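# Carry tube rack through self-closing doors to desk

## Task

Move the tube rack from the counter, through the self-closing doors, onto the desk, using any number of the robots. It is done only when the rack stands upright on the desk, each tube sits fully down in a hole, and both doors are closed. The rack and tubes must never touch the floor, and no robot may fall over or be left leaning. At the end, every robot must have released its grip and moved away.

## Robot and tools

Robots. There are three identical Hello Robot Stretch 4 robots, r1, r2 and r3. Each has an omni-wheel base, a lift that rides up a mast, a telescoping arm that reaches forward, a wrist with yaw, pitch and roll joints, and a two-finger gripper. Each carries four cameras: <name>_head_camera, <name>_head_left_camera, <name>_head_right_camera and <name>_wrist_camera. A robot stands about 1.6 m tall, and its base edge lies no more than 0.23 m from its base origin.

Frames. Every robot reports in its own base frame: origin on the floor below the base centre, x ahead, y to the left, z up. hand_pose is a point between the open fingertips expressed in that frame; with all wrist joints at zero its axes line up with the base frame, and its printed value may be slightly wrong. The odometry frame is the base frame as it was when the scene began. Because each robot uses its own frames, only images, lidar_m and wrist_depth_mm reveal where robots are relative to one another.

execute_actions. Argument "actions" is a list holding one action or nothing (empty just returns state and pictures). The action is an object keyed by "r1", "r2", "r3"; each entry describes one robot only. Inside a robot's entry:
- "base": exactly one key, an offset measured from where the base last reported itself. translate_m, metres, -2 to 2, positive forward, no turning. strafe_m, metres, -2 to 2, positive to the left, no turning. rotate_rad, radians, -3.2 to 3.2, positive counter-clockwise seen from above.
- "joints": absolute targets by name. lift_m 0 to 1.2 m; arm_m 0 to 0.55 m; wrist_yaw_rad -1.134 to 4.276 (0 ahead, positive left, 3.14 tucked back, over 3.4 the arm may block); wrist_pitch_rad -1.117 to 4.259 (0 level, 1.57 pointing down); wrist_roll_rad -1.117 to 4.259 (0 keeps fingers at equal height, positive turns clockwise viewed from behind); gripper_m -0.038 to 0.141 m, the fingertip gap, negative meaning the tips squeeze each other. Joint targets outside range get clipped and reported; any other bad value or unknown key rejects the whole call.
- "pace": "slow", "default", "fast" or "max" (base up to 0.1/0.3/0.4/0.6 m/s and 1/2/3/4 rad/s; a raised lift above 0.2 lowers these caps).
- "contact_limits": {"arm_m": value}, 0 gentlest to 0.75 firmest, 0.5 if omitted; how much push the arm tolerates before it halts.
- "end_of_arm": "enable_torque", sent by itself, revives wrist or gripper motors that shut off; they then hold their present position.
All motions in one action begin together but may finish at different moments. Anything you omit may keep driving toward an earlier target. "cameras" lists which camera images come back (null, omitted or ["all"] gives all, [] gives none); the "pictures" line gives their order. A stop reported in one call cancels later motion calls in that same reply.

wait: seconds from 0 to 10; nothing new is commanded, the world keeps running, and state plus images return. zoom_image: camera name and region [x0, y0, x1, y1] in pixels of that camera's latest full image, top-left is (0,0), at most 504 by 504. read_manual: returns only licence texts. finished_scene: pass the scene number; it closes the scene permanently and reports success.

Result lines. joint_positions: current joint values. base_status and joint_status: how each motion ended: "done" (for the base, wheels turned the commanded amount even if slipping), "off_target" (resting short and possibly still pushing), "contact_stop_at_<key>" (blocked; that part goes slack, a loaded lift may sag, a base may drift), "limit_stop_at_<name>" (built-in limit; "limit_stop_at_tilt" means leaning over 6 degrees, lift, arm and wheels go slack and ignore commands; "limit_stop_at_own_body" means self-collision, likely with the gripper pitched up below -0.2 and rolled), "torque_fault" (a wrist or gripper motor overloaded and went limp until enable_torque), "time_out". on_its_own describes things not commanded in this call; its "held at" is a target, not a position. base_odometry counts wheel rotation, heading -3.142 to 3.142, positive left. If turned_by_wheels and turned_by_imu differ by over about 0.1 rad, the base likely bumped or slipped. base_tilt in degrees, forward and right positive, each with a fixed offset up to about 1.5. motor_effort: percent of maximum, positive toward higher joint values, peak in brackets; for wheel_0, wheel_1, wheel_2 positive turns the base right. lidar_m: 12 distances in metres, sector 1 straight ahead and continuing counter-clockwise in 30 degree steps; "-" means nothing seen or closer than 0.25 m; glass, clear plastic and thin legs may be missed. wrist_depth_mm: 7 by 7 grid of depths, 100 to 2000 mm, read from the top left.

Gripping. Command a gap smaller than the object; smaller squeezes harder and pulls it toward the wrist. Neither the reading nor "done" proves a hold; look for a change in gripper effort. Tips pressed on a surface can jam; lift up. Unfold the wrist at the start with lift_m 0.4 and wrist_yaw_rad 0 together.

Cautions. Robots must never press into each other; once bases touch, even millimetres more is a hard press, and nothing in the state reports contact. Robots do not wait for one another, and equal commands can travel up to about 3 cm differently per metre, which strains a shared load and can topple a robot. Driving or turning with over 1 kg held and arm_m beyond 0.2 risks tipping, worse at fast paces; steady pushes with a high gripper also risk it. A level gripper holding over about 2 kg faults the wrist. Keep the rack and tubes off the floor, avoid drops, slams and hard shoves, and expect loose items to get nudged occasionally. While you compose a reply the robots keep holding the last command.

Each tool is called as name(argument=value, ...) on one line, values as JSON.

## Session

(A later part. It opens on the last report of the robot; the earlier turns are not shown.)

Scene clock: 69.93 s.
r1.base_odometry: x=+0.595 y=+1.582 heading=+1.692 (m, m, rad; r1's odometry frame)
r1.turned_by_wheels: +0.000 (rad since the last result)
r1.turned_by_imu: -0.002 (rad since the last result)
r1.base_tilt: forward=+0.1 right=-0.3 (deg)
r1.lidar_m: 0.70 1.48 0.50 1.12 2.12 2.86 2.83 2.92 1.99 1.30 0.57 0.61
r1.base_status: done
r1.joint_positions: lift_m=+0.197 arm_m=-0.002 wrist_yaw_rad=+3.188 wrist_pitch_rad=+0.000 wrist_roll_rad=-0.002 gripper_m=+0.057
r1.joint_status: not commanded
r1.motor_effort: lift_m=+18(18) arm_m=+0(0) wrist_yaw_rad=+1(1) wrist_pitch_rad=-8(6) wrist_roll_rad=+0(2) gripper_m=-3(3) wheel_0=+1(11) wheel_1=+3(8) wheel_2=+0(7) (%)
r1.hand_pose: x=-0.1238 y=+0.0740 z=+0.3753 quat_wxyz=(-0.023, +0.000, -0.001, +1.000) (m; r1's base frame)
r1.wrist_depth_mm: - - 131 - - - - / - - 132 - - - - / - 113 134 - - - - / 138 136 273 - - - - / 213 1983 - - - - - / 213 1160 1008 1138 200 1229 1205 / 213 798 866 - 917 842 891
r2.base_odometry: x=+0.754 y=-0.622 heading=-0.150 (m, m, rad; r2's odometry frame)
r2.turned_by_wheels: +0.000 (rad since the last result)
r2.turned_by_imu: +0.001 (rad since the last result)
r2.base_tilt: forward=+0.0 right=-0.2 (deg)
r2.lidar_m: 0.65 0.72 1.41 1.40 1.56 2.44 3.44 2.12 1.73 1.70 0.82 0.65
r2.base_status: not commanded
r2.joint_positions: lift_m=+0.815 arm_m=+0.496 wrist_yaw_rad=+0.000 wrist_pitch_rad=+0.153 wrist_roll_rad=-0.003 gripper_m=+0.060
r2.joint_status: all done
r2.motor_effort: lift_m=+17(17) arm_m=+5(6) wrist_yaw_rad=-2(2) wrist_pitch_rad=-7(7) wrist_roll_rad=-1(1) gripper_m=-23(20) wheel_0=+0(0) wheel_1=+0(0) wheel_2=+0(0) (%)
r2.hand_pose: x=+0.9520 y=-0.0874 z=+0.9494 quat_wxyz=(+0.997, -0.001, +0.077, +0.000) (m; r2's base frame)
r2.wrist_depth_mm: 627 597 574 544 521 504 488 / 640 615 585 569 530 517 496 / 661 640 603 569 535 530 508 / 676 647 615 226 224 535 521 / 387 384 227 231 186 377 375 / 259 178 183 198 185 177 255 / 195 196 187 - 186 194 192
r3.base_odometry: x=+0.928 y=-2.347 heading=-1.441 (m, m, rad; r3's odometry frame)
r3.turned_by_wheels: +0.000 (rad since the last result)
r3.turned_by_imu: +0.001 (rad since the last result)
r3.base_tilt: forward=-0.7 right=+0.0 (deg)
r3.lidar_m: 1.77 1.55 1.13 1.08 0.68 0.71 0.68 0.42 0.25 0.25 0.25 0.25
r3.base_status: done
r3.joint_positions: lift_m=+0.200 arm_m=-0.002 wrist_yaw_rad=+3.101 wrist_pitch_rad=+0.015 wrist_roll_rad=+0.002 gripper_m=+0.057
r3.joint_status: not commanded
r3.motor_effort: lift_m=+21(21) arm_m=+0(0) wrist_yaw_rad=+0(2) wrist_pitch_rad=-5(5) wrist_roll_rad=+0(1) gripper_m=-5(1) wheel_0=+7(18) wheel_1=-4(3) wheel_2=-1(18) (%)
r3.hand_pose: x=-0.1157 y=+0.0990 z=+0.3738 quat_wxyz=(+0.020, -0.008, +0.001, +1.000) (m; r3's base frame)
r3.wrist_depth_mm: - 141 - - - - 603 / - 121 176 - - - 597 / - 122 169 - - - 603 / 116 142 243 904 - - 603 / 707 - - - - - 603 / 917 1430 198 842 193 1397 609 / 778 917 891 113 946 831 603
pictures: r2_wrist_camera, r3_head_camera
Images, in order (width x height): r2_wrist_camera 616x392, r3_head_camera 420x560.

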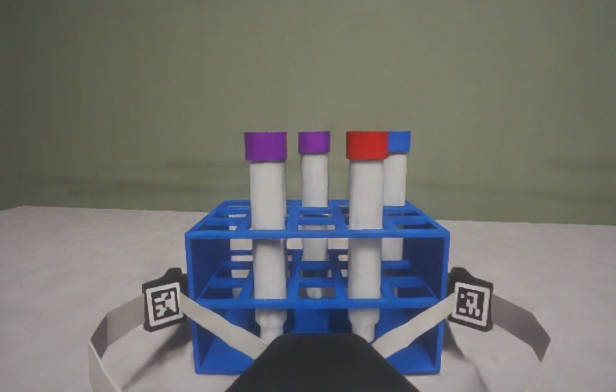

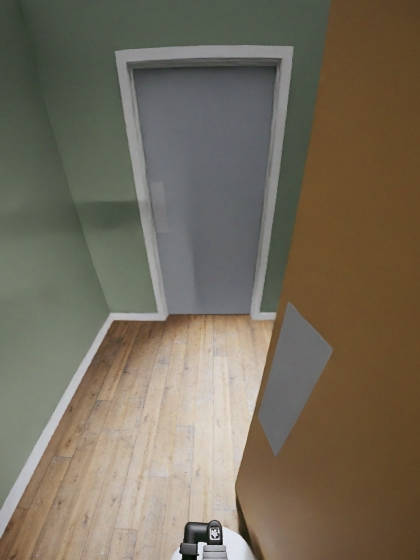

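execute_actions(actions=[{"r2": {"joints":{"lift_m":0.86}, "pace":"slow"}, "r3": {"base": {"translate_m": 0.5}}, "r1": {"base": {"translate_m": 0.42}}}], cameras=["r2_wrist_camera"])

execute_actions(actions=[{"r2": {"joints":{"arm_m":0.005}}, "r3": {"base": {"translate_m": 1.0}, "pace":"fast"}, "r1": {"base": {"translate_m": 0.3}, "pace":"slow"}}], cameras=["r2_wrist_camera","r3_head_left_camera"])

Scene clock: 104.40 s.
r1.base_odometry: x=+0.544 y=+1.999 heading=+1.692 (m, m, rad; r1's odometry frame)
r1.turned_by_wheels: +0.000 (rad since the last result)
r1.turned_by_imu: -0.005 (rad since the last result)
r1.base_tilt: forward=+0.3 right=-0.3 (deg)
r1.lidar_m: 0.78 1.50 1.09 0.41 0.46 2.86 3.27 2.73 2.03 0.41 0.39 0.48
r1.base_status: done
r1.joint_positions: lift_m=+0.197 arm_m=-0.002 wrist_yaw_rad=+3.188 wrist_pitch_rad=+0.000 wrist_roll_rad=-0.002 gripper_m=+0.057
r1.joint_status: not commanded
r1.motor_effort: lift_m=+18(18) arm_m=+0(0) wrist_yaw_rad=+1(1) wrist_pitch_rad=-8(6) wrist_roll_rad=+0(0) gripper_m=-2(3) wheel_0=+2(8) wheel_1=+3(2) wheel_2=-1(15) (%)
r1.hand_pose: x=-0.1238 y=+0.0740 z=+0.3753 quat_wxyz=(-0.023, +0.000, -0.001, +1.000) (m; r1's base frame)
r1.wrist_depth_mm: - - 132 - - - - / - - 132 - - - - / - 113 134 - - - - / 139 137 273 - - - - / 214 - - - - - - / 213 1138 991 1138 200 1255 1229 / 213 788 866 - 904 842 891
r2.base_odometry: x=+0.754 y=-0.622 heading=-0.150 (m, m, rad; r2's odometry frame)
r2.turned_by_wheels: +0.000 (rad since the last result)
r2.turned_by_imu: +0.002 (rad since the last result)
r2.base_tilt: forward=+0.0 right=-0.3 (deg)
r2.lidar_m: 0.64 0.72 1.41 1.39 1.55 2.42 3.46 2.14 1.72 1.71 0.84 0.66
r2.base_status: not commanded
r2.joint_positions: lift_m=+0.860 arm_m=+0.496 wrist_yaw_rad=+0.000 wrist_pitch_rad=+0.153 wrist_roll_rad=-0.003 gripper_m=+0.060
r2.joint_status: all done
r2.motor_effort: lift_m=+22(26) arm_m=+5(5) wrist_yaw_rad=-2(1) wrist_pitch_rad=-8(8) wrist_roll_rad=+0(1) gripper_m=-17(19) wheel_0=+0(0) wheel_1=+0(0) wheel_2=+0(0) (%)
r2.hand_pose: x=+0.9520 y=-0.0874 z=+0.9939 quat_wxyz=(+0.997, -0.001, +0.077, +0.000) (m; r2's base frame)
r2.wrist_depth_mm: 627 597 574 544 521 500 480 / 640 615 591 554 535 512 500 / 661 647 609 564 539 525 512 / 683 654 615 226 224 544 525 / 517 525 228 230 187 512 525 / 351 178 183 197 186 177 345 / 264 266 198 - 186 263 259
r3.base_odometry: x=+0.992 y=-2.844 heading=-1.441 (m, m, rad; r3's odometry frame)
r3.turned_by_wheels: +0.001 (rad since the last result)
r3.turned_by_imu: +0.003 (rad since the last result)
r3.base_tilt: forward=-0.7 right=+0.0 (deg)
r3.lidar_m: 1.28 1.31 1.13 1.06 1.15 0.95 0.78 0.30 0.25 0.98 1.02 1.27
r3.base_status: done
r3.joint_positions: lift_m=+0.200 arm_m=-0.002 wrist_yaw_rad=+3.101 wrist_pitch_rad=+0.015 wrist_roll_rad=+0.002 gripper_m=+0.057
r3.joint_status: not commanded
r3.motor_effort: lift_m=+21(21) arm_m=+0(0) wrist_yaw_rad=+2(1) wrist_pitch_rad=-5(6) wrist_roll_rad=-2(2) gripper_m=-4(4) wheel_0=+3(12) wheel_1=-5(7) wheel_2=+9(11) (%)
r3.hand_pose: x=-0.1157 y=+0.0990 z=+0.3738 quat_wxyz=(+0.020, -0.008, +0.001, +1.000) (m; r3's base frame)
r3.wrist_depth_mm: - 141 - - - 1098 1098 / - 121 175 - - 1060 1118 / - 122 170 - - 1078 1118 / 116 142 244 1118 - 1098 1118 / 469 891 - 1182 - 1098 1098 / 480 891 198 904 194 1098 1098 / 477 732 931 112 931 891 946
pictures: r2_wrist_camera
Images, in order (width x height): r2_wrist_camera 616x392.

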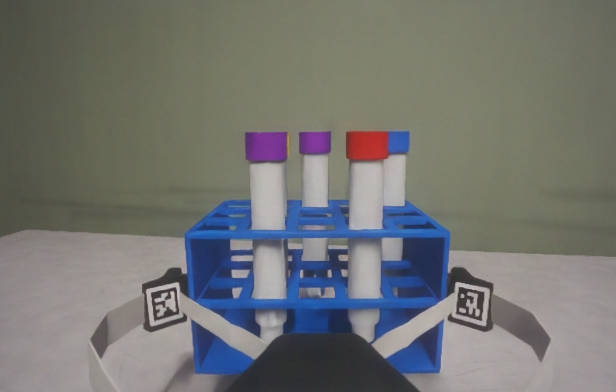

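Scene clock: 108.67 s.
r1.base_odometry: x=+0.507 y=+2.296 heading=+1.692 (m, m, rad; r1's odometry frame)
r1.turned_by_wheels: +0.000 (rad since the last result)
r1.turned_by_imu: -0.007 (rad since the last result)
r1.base_tilt: forward=+0.3 right=-0.3 (deg)
r1.lidar_m: 0.28 1.50 1.08 1.03 0.52 3.32 3.58 3.65 0.31 0.25 - 0.25
r1.base_status: done
r1.joint_positions: lift_m=+0.197 arm_m=-0.002 wrist_yaw_rad=+3.188 wrist_pitch_rad=+0.000 wrist_roll_rad=-0.002 gripper_m=+0.057
r1.joint_status: not commanded
r1.motor_effort: lift_m=+17(18) arm_m=+0(0) wrist_yaw_rad=+1(0) wrist_pitch_rad=-7(5) wrist_roll_rad=-2(1) gripper_m=-3(4) wheel_0=+11(16) wheel_1=-1(5) wheel_2=-11(29) (%)
r1.hand_pose: x=-0.1238 y=+0.0740 z=+0.3753 quat_wxyz=(-0.023, +0.000, -0.001, +1.000) (m; r1's base frame)
r1.wrist_depth_mm: - - 131 - - - - / - - 132 - - - - / - 113 134 - - - - / 138 136 274 - - - - / 213 1983 - - - - - / 213 1138 1008 1118 200 1255 1182 / 213 788 866 - 891 831 831
r2.base_odometry: x=+0.754 y=-0.622 heading=-0.150 (m, m, rad; r2's odometry frame)
r2.turned_by_wheels: +0.000 (rad since the last result)
r2.turned_by_imu: +0.001 (rad since the last result)
r2.base_tilt: forward=+0.0 right=-0.2 (deg)
r2.lidar_m: 0.39 0.73 1.41 1.38 1.57 2.42 3.45 2.12 1.73 1.72 0.82 0.48
r2.base_status: not commanded
r2.joint_positions: lift_m=+0.860 arm_m=+0.006 wrist_yaw_rad=+0.000 wrist_pitch_rad=+0.154 wrist_roll_rad=-0.003 gripper_m=+0.060
r2.joint_status: all done
r2.motor_effort: lift_m=+22(22) arm_m=-6(6) wrist_yaw_rad=-1(2) wrist_pitch_rad=-8(9) wrist_roll_rad=-1(2) gripper_m=-18(17) wheel_0=+0(0) wheel_1=+0(0) wheel_2=+0(0) (%)
r2.hand_pose: x=+0.4620 y=-0.0874 z=+0.9938 quat_wxyz=(+0.997, -0.001, +0.077, +0.000) (m; r2's base frame)
r2.wrist_depth_mm: 1182 1098 1078 991 960 917 904 / 1205 1160 1098 1042 976 960 891 / 1229 1138 1118 1060 991 991 960 / 1255 1008 960 226 225 960 931 / 530 530 229 231 186 517 512 / 544 180 183 196 186 177 394 / 569 539 198 - 187 445 427
r3.base_odometry: x=+1.122 y=-3.835 heading=-1.441 (m, m, rad; r3's odometry frame)
r3.turned_by_wheels: +0.000 (rad since the last result)
r3.turned_by_imu: +0.002 (rad since the last result)
r3.base_tilt: forward=-0.7 right=+0.0 (deg)
r3.lidar_m: 0.28 0.31 0.44 0.98 1.10 1.53 1.22 1.38 1.04 0.89 0.43 0.28
r3.base_status: done
r3.joint_positions: lift_m=+0.200 arm_m=-0.002 wrist_yaw_rad=+3.101 wrist_pitch_rad=+0.015 wrist_roll_rad=+0.002 gripper_m=+0.057
r3.joint_status: not commanded
r3.motor_effort: lift_m=+21(21) arm_m=-1(0) wrist_yaw_rad=+1(1) wrist_pitch_rad=-5(5) wrist_roll_rad=-1(1) gripper_m=-2(1) wheel_0=-2(7) wheel_1=-2(3) wheel_2=+1(11) (%)
r3.hand_pose: x=-0.1157 y=+0.0990 z=+0.3738 quat_wxyz=(+0.020, -0.008, +0.001, +1.000) (m; r3's base frame)
r3.wrist_depth_mm: - 141 1576 - - - 1397 / - 121 175 - - - 1366 / - 122 170 - - - 1366 / 116 141 244 1756 - - 1397 / 1499 - - 1576 - - 1366 / 1229 1397 198 1397 193 1397 1281 / 904 931 931 112 931 866 960
pictures: r2_wrist_camera, r3_head_left_camera
Images, in order (width x height): r2_wrist_camera 616x392, r3_head_left_camera 420x672.

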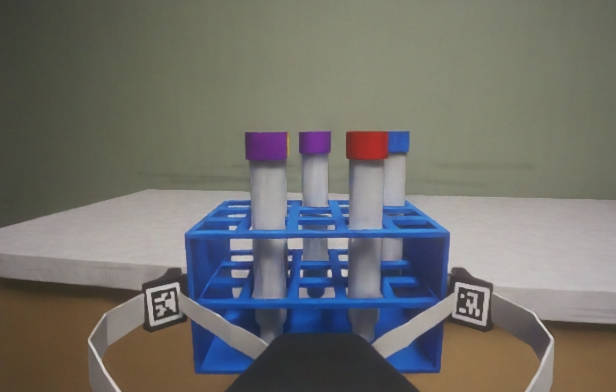

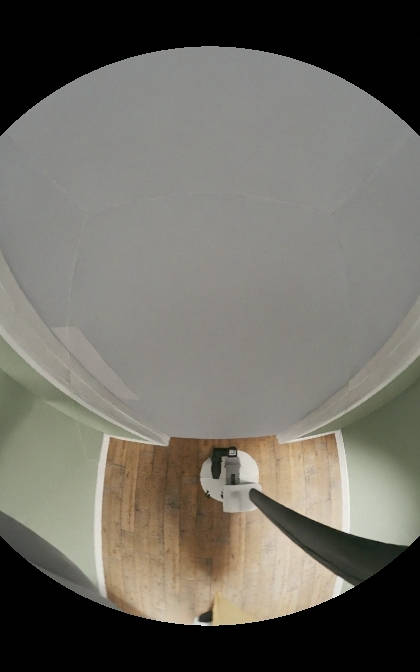

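execute_actions(actions=[{"r2": {"base":{"translate_m":-1.97}}, "r3": {"base": {"translate_m": 0.65}, "pace":"slow"}, "r1": {"base": {"translate_m": 0.5}, "pace":"slow"}}], cameras=["r3_head_right_camera","r1_head_right_camera"])

Scene clock: 120.27 s.
r1.base_odometry: x=+0.447 y=+2.792 heading=+1.692 (m, m, rad; r1's odometry frame)
r1.turned_by_wheels: +0.000 (rad since the last result)
r1.turned_by_imu: -0.007 (rad since the last result)
r1.base_tilt: forward=+0.2 right=-0.2 (deg)
r1.lidar_m: 1.54 1.49 1.08 1.04 1.07 0.88 4.14 0.44 0.25 - 1.07 1.45
r1.base_status: done
r1.joint_positions: lift_m=+0.197 arm_m=-0.002 wrist_yaw_rad=+3.188 wrist_pitch_rad=+0.000 wrist_roll_rad=-0.002 gripper_m=+0.057
r1.joint_status: not commanded
r1.motor_effort: lift_m=+18(18) arm_m=+0(0) wrist_yaw_rad=+1(2) wrist_pitch_rad=-5(4) wrist_roll_rad=-2(0) gripper_m=-1(2) wheel_0=+7(11) wheel_1=+0(4) wheel_2=-7(13) (%)
r1.hand_pose: x=-0.1238 y=+0.0740 z=+0.3753 quat_wxyz=(-0.023, +0.000, -0.001, +1.000) (m; r1's base frame)
r1.wrist_depth_mm: - - 132 - - 854 854 / - - 132 - - 866 854 / - 113 134 - - 866 878 / 139 136 274 - - 891 878 / 213 1537 - - - 878 878 / 213 891 991 1118 200 891 891 / 212 768 878 - 904 831 878
r2.base_odometry: x=-1.193 y=-0.327 heading=-0.150 (m, m, rad; r2's odometry frame)
r2.turned_by_wheels: +0.000 (rad since the last result)
r2.turned_by_imu: +0.004 (rad since the last result)
r2.base_tilt: forward=+0.0 right=-0.3 (deg)
r2.lidar_m: 0.41 2.15 1.73 1.72 1.85 1.46 1.45 1.65 1.42 1.07 0.83 0.48
r2.base_status: done
r2.joint_positions: lift_m=+0.860 arm_m=+0.006 wrist_yaw_rad=+0.000 wrist_pitch_rad=+0.154 wrist_roll_rad=-0.003 gripper_m=+0.060
r2.joint_status: not commanded
r2.motor_effort: lift_m=+21(22) arm_m=-5(5) wrist_yaw_rad=-1(0) wrist_pitch_rad=-8(8) wrist_roll_rad=-1(1) gripper_m=-22(17) wheel_0=-2(7) wheel_1=+1(5) wheel_2=+0(8) (%)
r2.hand_pose: x=+0.4620 y=-0.0874 z=+0.9939 quat_wxyz=(+0.997, -0.001, +0.077, +0.000) (m; r2's base frame)
r2.wrist_depth_mm: 1983 - - - - - - / 1921 - - - - - - / 1921 - - - - - - / - - - 227 225 - - / - - 228 230 186 - - / 1921 180 183 201 187 177 - / 1661 1618 198 - 187 1661 1618
r3.base_odometry: x=+1.206 y=-4.479 heading=-1.441 (m, m, rad; r3's odometry frame)
r3.turned_by_wheels: +0.000 (rad since the last result)
r3.turned_by_imu: +0.021 (rad since the last result)
r3.base_tilt: forward=-0.7 right=+0.1 (deg)
r3.lidar_m: 0.33 1.05 2.14 1.00 0.54 1.56 1.63 1.43 0.28 0.25 - 0.25
r3.base_status: done
r3.joint_positions: lift_m=+0.200 arm_m=-0.002 wrist_yaw_rad=+3.101 wrist_pitch_rad=+0.015 wrist_roll_rad=+0.002 gripper_m=+0.057
r3.joint_status: not commanded
r3.motor_effort: lift_m=+20(21) arm_m=+0(0) wrist_yaw_rad=+2(3) wrist_pitch_rad=-6(6) wrist_roll_rad=+1(2) gripper_m=-2(2) wheel_0=+8(25) wheel_1=-5(16) wheel_2=-7(25) (%)
r3.hand_pose: x=-0.1157 y=+0.0991 z=+0.3739 quat_wxyz=(+0.020, -0.008, +0.001, +1.000) (m; r3's base frame)
r3.wrist_depth_mm: - 141 - - - - 1430 / - 121 175 - - - 1397 / - 122 170 - - - 1397 / 114 141 244 - - - 1430 / 1499 - - 1808 - - 1430 / 1255 1430 198 1430 194 1430 1308 / 878 917 946 112 946 878 917
pictures: r1_head_right_camera, r3_head_right_camera
Images, in order (width x height): r1_head_right_camera 420x672, r3_head_right_camera 420x672.

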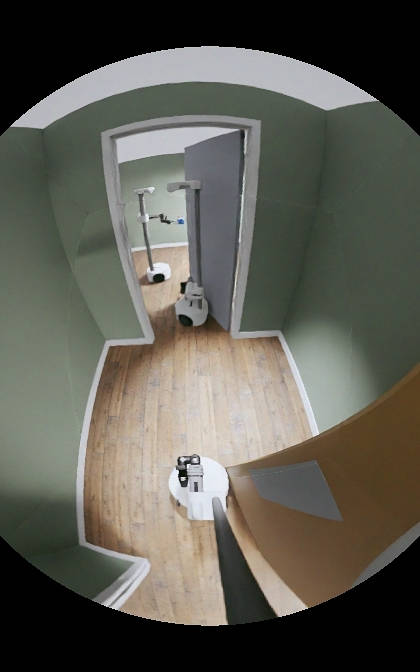

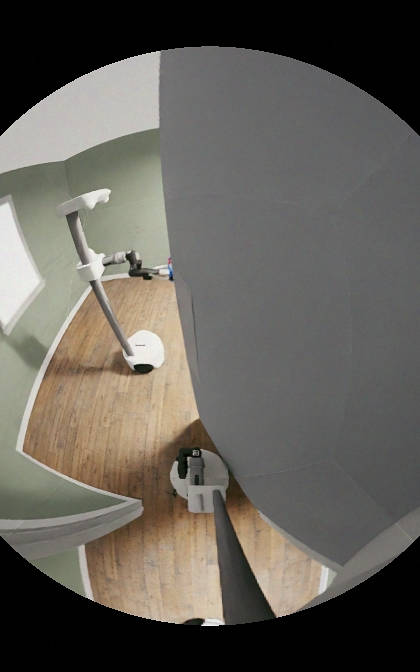

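execute_actions(actions=[{"r2": {"base":{"rotate_rad":-1.36}, "pace":"slow"}, "r3": {"base": {"rotate_rad": -0.27}, "pace":"slow"}, "r1": {"base": {"strafe_m": -0.12}, "pace":"slow"}}], cameras=[])

execute_actions(actions=[{"r3": {"base": {"translate_m": 0.6}}, "r1": {"base": {"strafe_m": -0.09}, "pace":"slow"}}], cameras=["r3_head_right_camera","r1_head_right_camera","r2_head_camera"])

Scene clock: 135.40 s.
r1.base_odometry: x=+0.566 y=+2.806 heading=+1.692 (m, m, rad; r1's odometry frame)
r1.turned_by_wheels: +0.000 (rad since the last result)
r1.turned_by_imu: -0.003 (rad since the last result)
r1.base_tilt: forward=+0.3 right=-0.3 (deg)
r1.lidar_m: 1.47 1.55 1.21 1.16 1.13 0.95 4.21 0.35 0.25 - 0.99 1.26
r1.base_status: done
r1.joint_positions: lift_m=+0.197 arm_m=-0.002 wrist_yaw_rad=+3.188 wrist_pitch_rad=+0.000 wrist_roll_rad=-0.002 gripper_m=+0.057
r1.joint_status: not commanded
r1.motor_effort: lift_m=+18(18) arm_m=+0(0) wrist_yaw_rad=+0(1) wrist_pitch_rad=-6(7) wrist_roll_rad=-1(3) gripper_m=-4(2) wheel_0=+7(13) wheel_1=-7(12) wheel_2=+0(8) (%)
r1.hand_pose: x=-0.1238 y=+0.0740 z=+0.3753 quat_wxyz=(-0.023, +0.000, -0.001, +1.000) (m; r1's base frame)
r1.wrist_depth_mm: - - 131 - - - 854 / - - 132 - - - 854 / - 113 134 - - - 854 / 138 137 273 - - - 866 / 213 676 - - - - 866 / 214 627 991 1118 200 1042 891 / 212 574 878 - 904 842 866
r2.base_odometry: x=-1.193 y=-0.327 heading=-1.510 (m, m, rad; r2's odometry frame)
r2.turned_by_wheels: -1.360 (rad since the last result)
r2.turned_by_imu: -1.349 (rad since the last result)
r2.base_tilt: forward=+0.0 right=-0.3 (deg)
r2.lidar_m: 0.41 0.82 2.60 2.64 1.88 1.71 1.74 1.64 1.43 1.47 1.56 0.47
r2.base_status: done
r2.joint_positions: lift_m=+0.860 arm_m=+0.006 wrist_yaw_rad=+0.000 wrist_pitch_rad=+0.154 wrist_roll_rad=-0.003 gripper_m=+0.060
r2.joint_status: not commanded
r2.motor_effort: lift_m=+21(22) arm_m=-6(5) wrist_yaw_rad=-1(1) wrist_pitch_rad=-8(8) wrist_roll_rad=-2(1) gripper_m=-20(17) wheel_0=+1(5) wheel_1=+2(5) wheel_2=+3(8) (%)
r2.hand_pose: x=+0.4620 y=-0.0874 z=+0.9939 quat_wxyz=(+0.997, -0.001, +0.077, +0.000) (m; r2's base frame)
r2.wrist_depth_mm: 544 809 - - - 976 917 / 539 788 1464 - - 1008 904 / 554 778 1255 - 1078 1008 946 / 591 768 1138 225 224 1060 960 / 627 778 228 230 186 1060 991 / 1983 178 184 200 186 177 991 / 1661 759 199 - 187 1098 1025
r3.base_odometry: x=+1.207 y=-4.479 heading=-1.711 (m, m, rad; r3's odometry frame)
r3.turned_by_wheels: -0.269 (rad since the last result)
r3.turned_by_imu: -0.270 (rad since the last result)
r3.base_tilt: forward=-0.7 right=+0.0 (deg)
r3.lidar_m: 0.25 0.46 0.78 2.09 0.53 0.54 1.67 1.65 0.38 0.25 - 0.25
r3.base_status: done
r3.joint_positions: lift_m=+0.200 arm_m=-0.002 wrist_yaw_rad=+3.101 wrist_pitch_rad=+0.015 wrist_roll_rad=+0.002 gripper_m=+0.057
r3.joint_status: not commanded
r3.motor_effort: lift_m=+20(20) arm_m=+0(1) wrist_yaw_rad=+3(4) wrist_pitch_rad=-5(5) wrist_roll_rad=-2(0) gripper_m=-2(2) wheel_0=+14(13) wheel_1=-2(3) wheel_2=-3(6) (%)
r3.hand_pose: x=-0.1157 y=+0.0991 z=+0.3739 quat_wxyz=(+0.020, -0.008, +0.001, +1.000) (m; r3's base frame)
r3.wrist_depth_mm: - 141 - - - 559 521 / - 121 175 - - 554 508 / - 122 170 - - 559 504 / 114 142 243 - - 559 508 / - 1756 - - 1863 559 508 / 1308 1397 198 1464 194 559 512 / 891 931 960 112 931 521 530
pictures: none
No camera images: the call's "cameras" was empty. Leave "cameras" out to get every camera's image.

Scene clock: 138.87 s.
r1.base_odometry: x=+0.655 y=+2.817 heading=+1.692 (m, m, rad; r1's odometry frame)
r1.turned_by_wheels: +0.000 (rad since the last result)
r1.turned_by_imu: -0.001 (rad since the last result)
r1.base_tilt: forward=+0.3 right=-0.3 (deg)
r1.lidar_m: 1.46 1.60 1.31 1.24 1.12 1.02 4.20 0.28 0.25 - 0.26 1.16
r1.base_status: done
r1.joint_positions: lift_m=+0.197 arm_m=-0.002 wrist_yaw_rad=+3.188 wrist_pitch_rad=+0.000 wrist_roll_rad=-0.002 gripper_m=+0.057
r1.joint_status: not commanded
r1.motor_effort: lift_m=+18(18) arm_m=+0(0) wrist_yaw_rad=+1(1) wrist_pitch_rad=-5(6) wrist_roll_rad=+1(1) gripper_m=-4(0) wheel_0=+6(10) wheel_1=-6(15) wheel_2=+0(0) (%)
r1.hand_pose: x=-0.1238 y=+0.0740 z=+0.3753 quat_wxyz=(-0.023, +0.000, -0.001, +1.000) (m; r1's base frame)
r1.wrist_depth_mm: - - 131 - - - 891 / - - 132 - - - 878 / - 113 134 - - - 866 / 139 136 273 - - - 866 / 213 554 854 - - - 866 / 213 512 768 1138 200 1229 878 / 213 477 831 - 904 831 866
r2.base_odometry: x=-1.193 y=-0.327 heading=-1.510 (m, m, rad; r2's odometry frame)
r2.turned_by_wheels: +0.000 (rad since the last result)
r2.turned_by_imu: +0.001 (rad since the last result)
r2.base_tilt: forward=+0.0 right=-0.2 (deg)
r2.lidar_m: 0.40 0.70 0.83 2.63 1.89 1.73 1.74 1.63 1.44 1.46 1.54 0.49
r2.base_status: not commanded
r2.joint_positions: lift_m=+0.860 arm_m=+0.006 wrist_yaw_rad=+0.000 wrist_pitch_rad=+0.154 wrist_roll_rad=-0.003 gripper_m=+0.060
r2.joint_status: not commanded
r2.motor_effort: lift_m=+22(21) arm_m=-5(5) wrist_yaw_rad=-1(1) wrist_pitch_rad=-8(9) wrist_roll_rad=-2(1) gripper_m=-24(17) wheel_0=+1(1) wheel_1=+2(2) wheel_2=+3(3) (%)
r2.hand_pose: x=+0.4620 y=-0.0874 z=+0.9939 quat_wxyz=(+0.997, -0.001, +0.077, +0.000) (m; r2's base frame)
r2.wrist_depth_mm: 878 1098 - - - 976 904 / 878 1098 - - - 991 960 / 891 1118 - - 1060 1042 960 / 891 1138 1397 227 224 1060 960 / 904 1160 228 229 186 1042 991 / 820 179 184 197 186 177 1025 / 750 1205 198 - 187 1098 1042
r3.base_odometry: x=+1.123 y=-5.073 heading=-1.711 (m, m, rad; r3's odometry frame)
r3.turned_by_wheels: +0.000 (rad since the last result)
r3.turned_by_imu: +0.001 (rad since the last result)
r3.base_tilt: forward=-0.7 right=+0.0 (deg)
r3.lidar_m: 2.24 2.27 0.69 0.58 1.68 1.04 2.24 0.42 0.25 0.25 0.27 2.22
r3.base_status: done
r3.joint_positions: lift_m=+0.200 arm_m=-0.002 wrist_yaw_rad=+3.101 wrist_pitch_rad=+0.015 wrist_roll_rad=+0.002 gripper_m=+0.057
r3.joint_status: not commanded
r3.motor_effort: lift_m=+20(20) arm_m=+0(0) wrist_yaw_rad=+1(2) wrist_pitch_rad=-6(5) wrist_roll_rad=-1(2) gripper_m=-4(1) wheel_0=+3(18) wheel_1=-1(5) wheel_2=-1(22) (%)
r3.hand_pose: x=-0.1157 y=+0.0991 z=+0.3739 quat_wxyz=(+0.020, -0.008, +0.001, +1.000) (m; r3's base frame)
r3.wrist_depth_mm: - 141 - - 1138 1160 1229 / - 121 175 - 1160 1160 1255 / - 122 170 - 1138 1182 1255 / 114 141 243 - 1138 1160 1255 / 683 - - - 1118 1205 1281 / 715 1430 198 1430 194 1160 1229 / 707 946 931 112 931 866 960
pictures: r1_head_right_camera, r2_head_camera, r3_head_right_camera
Images, in order (width x height): r1_head_right_camera 420x672, r2_head_camera 420x560, r3_head_right_camera 420x672.

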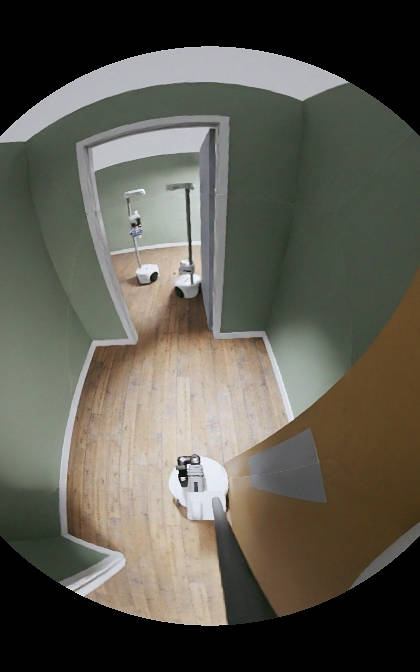

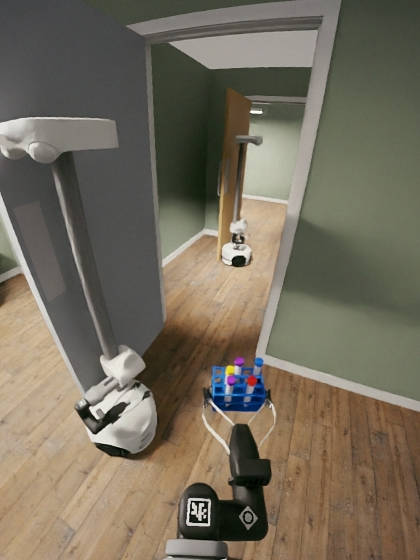

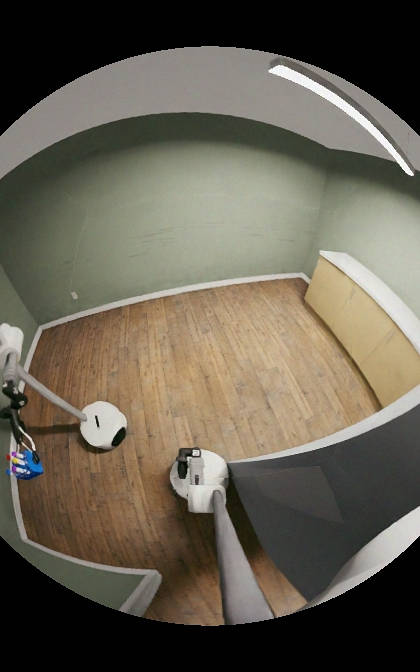

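execute_actions(actions=[{"r3": {"base": {"translate_m": 0.13}, "pace":"slow"}, "r1": {"base": {"translate_m": 0.2}}, "r2": {"base": {"strafe_m": -0.05}}}], cameras=["r3_head_right_camera","r1_head_right_camera","r2_head_camera"])

Scene clock: 147.33 s.
r1.base_odometry: x=+0.630 y=+3.016 heading=+1.692 (m, m, rad; r1's odometry frame)
r1.turned_by_wheels: +0.000 (rad since the last result)
r1.turned_by_imu: -0.003 (rad since the last result)
r1.base_tilt: forward=+0.4 right=-0.3 (deg)
r1.lidar_m: 1.25 1.41 1.32 1.26 1.30 1.17 0.85 0.28 0.25 0.80 0.82 1.14
r1.base_status: done
r1.joint_positions: lift_m=+0.197 arm_m=-0.002 wrist_yaw_rad=+3.188 wrist_pitch_rad=+0.000 wrist_roll_rad=-0.002 gripper_m=+0.057
r1.joint_status: not commanded
r1.motor_effort: lift_m=+18(18) arm_m=+0(0) wrist_yaw_rad=+1(1) wrist_pitch_rad=-6(7) wrist_roll_rad=-1(2) gripper_m=-4(3) wheel_0=+5(15) wheel_1=-1(3) wheel_2=-3(8) (%)
r1.hand_pose: x=-0.1238 y=+0.0740 z=+0.3753 quat_wxyz=(-0.023, +0.000, -0.001, +1.000) (m; r1's base frame)
r1.wrist_depth_mm: - - 131 - - - 1042 / - - 132 - - - 1042 / - 113 134 - - - 1060 / 138 136 274 - - - 1060 / 214 549 842 - - 1983 1060 / 213 508 759 1118 200 1138 1078 / 213 477 820 - 917 842 891
r2.base_odometry: x=-1.243 y=-0.330 heading=-1.510 (m, m, rad; r2's odometry frame)
r2.turned_by_wheels: +0.000 (rad since the last result)
r2.turned_by_imu: +0.001 (rad since the last result)
r2.base_tilt: forward=+0.0 right=-0.2 (deg)
r2.lidar_m: 0.40 0.69 0.68 2.69 1.94 1.74 1.76 1.58 1.41 1.44 1.52 0.48
r2.base_status: done
r2.joint_positions: lift_m=+0.860 arm_m=+0.006 wrist_yaw_rad=+0.000 wrist_pitch_rad=+0.154 wrist_roll_rad=-0.003 gripper_m=+0.060
r2.joint_status: not commanded
r2.motor_effort: lift_m=+21(21) arm_m=-6(5) wrist_yaw_rad=-1(1) wrist_pitch_rad=-8(8) wrist_roll_rad=-1(0) gripper_m=-21(20) wheel_0=+0(9) wheel_1=+1(7) wheel_2=+1(2) (%)
r2.hand_pose: x=+0.4620 y=-0.0874 z=+0.9939 quat_wxyz=(+0.997, -0.001, +0.077, +0.000) (m; r2's base frame)
r2.wrist_depth_mm: 931 1138 - - - 960 904 / 946 1182 - - - 991 917 / 946 1229 - - 1078 1025 931 / 960 1205 1576 226 225 1042 960 / 946 1229 229 229 185 1042 991 / 976 178 183 200 186 177 976 / 976 1255 198 - 187 1098 991
r3.base_odometry: x=+1.105 y=-5.202 heading=-1.710 (m, m, rad; r3's odometry frame)
r3.turned_by_wheels: +0.000 (rad since the last result)
r3.turned_by_imu: +0.001 (rad since the last result)
r3.base_tilt: forward=-0.8 right=+0.1 (deg)
r3.lidar_m: 2.13 2.14 0.66 0.65 0.63 1.17 2.16 0.38 0.25 0.25 1.83 2.16
r3.base_status: done
r3.joint_positions: lift_m=+0.200 arm_m=-0.002 wrist_yaw_rad=+3.101 wrist_pitch_rad=+0.015 wrist_roll_rad=+0.002 gripper_m=+0.057
r3.joint_status: not commanded
r3.motor_effort: lift_m=+20(20) arm_m=+0(1) wrist_yaw_rad=+1(3) wrist_pitch_rad=-5(4) wrist_roll_rad=-1(1) gripper_m=-4(3) wheel_0=+5(7) wheel_1=-1(1) wheel_2=-3(7) (%)
r3.hand_pose: x=-0.1157 y=+0.0991 z=+0.3739 quat_wxyz=(+0.020, -0.008, +0.001, +1.000) (m; r3's base frame)
r3.wrist_depth_mm: - 141 - - 1281 1336 1397 / - 121 176 - 1229 1308 1464 / - 123 169 - 1255 1308 1366 / 114 141 243 - 1255 1308 1397 / 597 - - - 1255 1308 1430 / 621 1397 198 1430 193 1281 1397 / 621 904 946 112 931 854 960
pictures: r1_head_right_camera, r2_head_camera, r3_head_right_camera
Images, in order (width x height): r1_head_right_camera 420x672, r2_head_camera 420x560, r3_head_right_camera 420x672.

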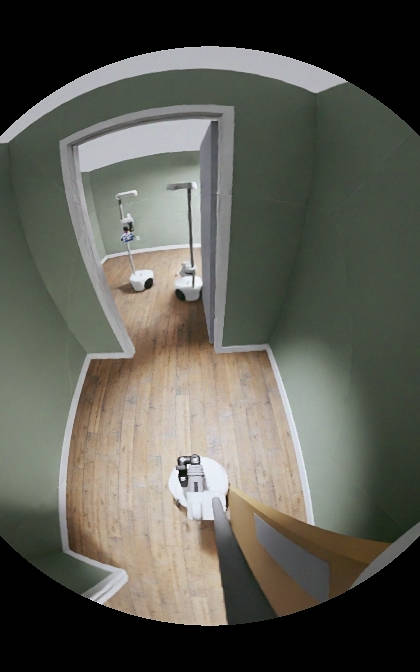

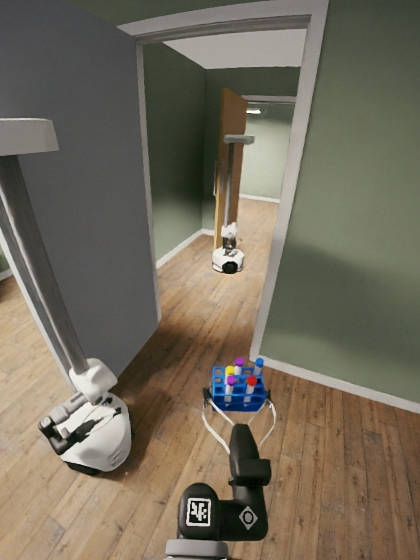

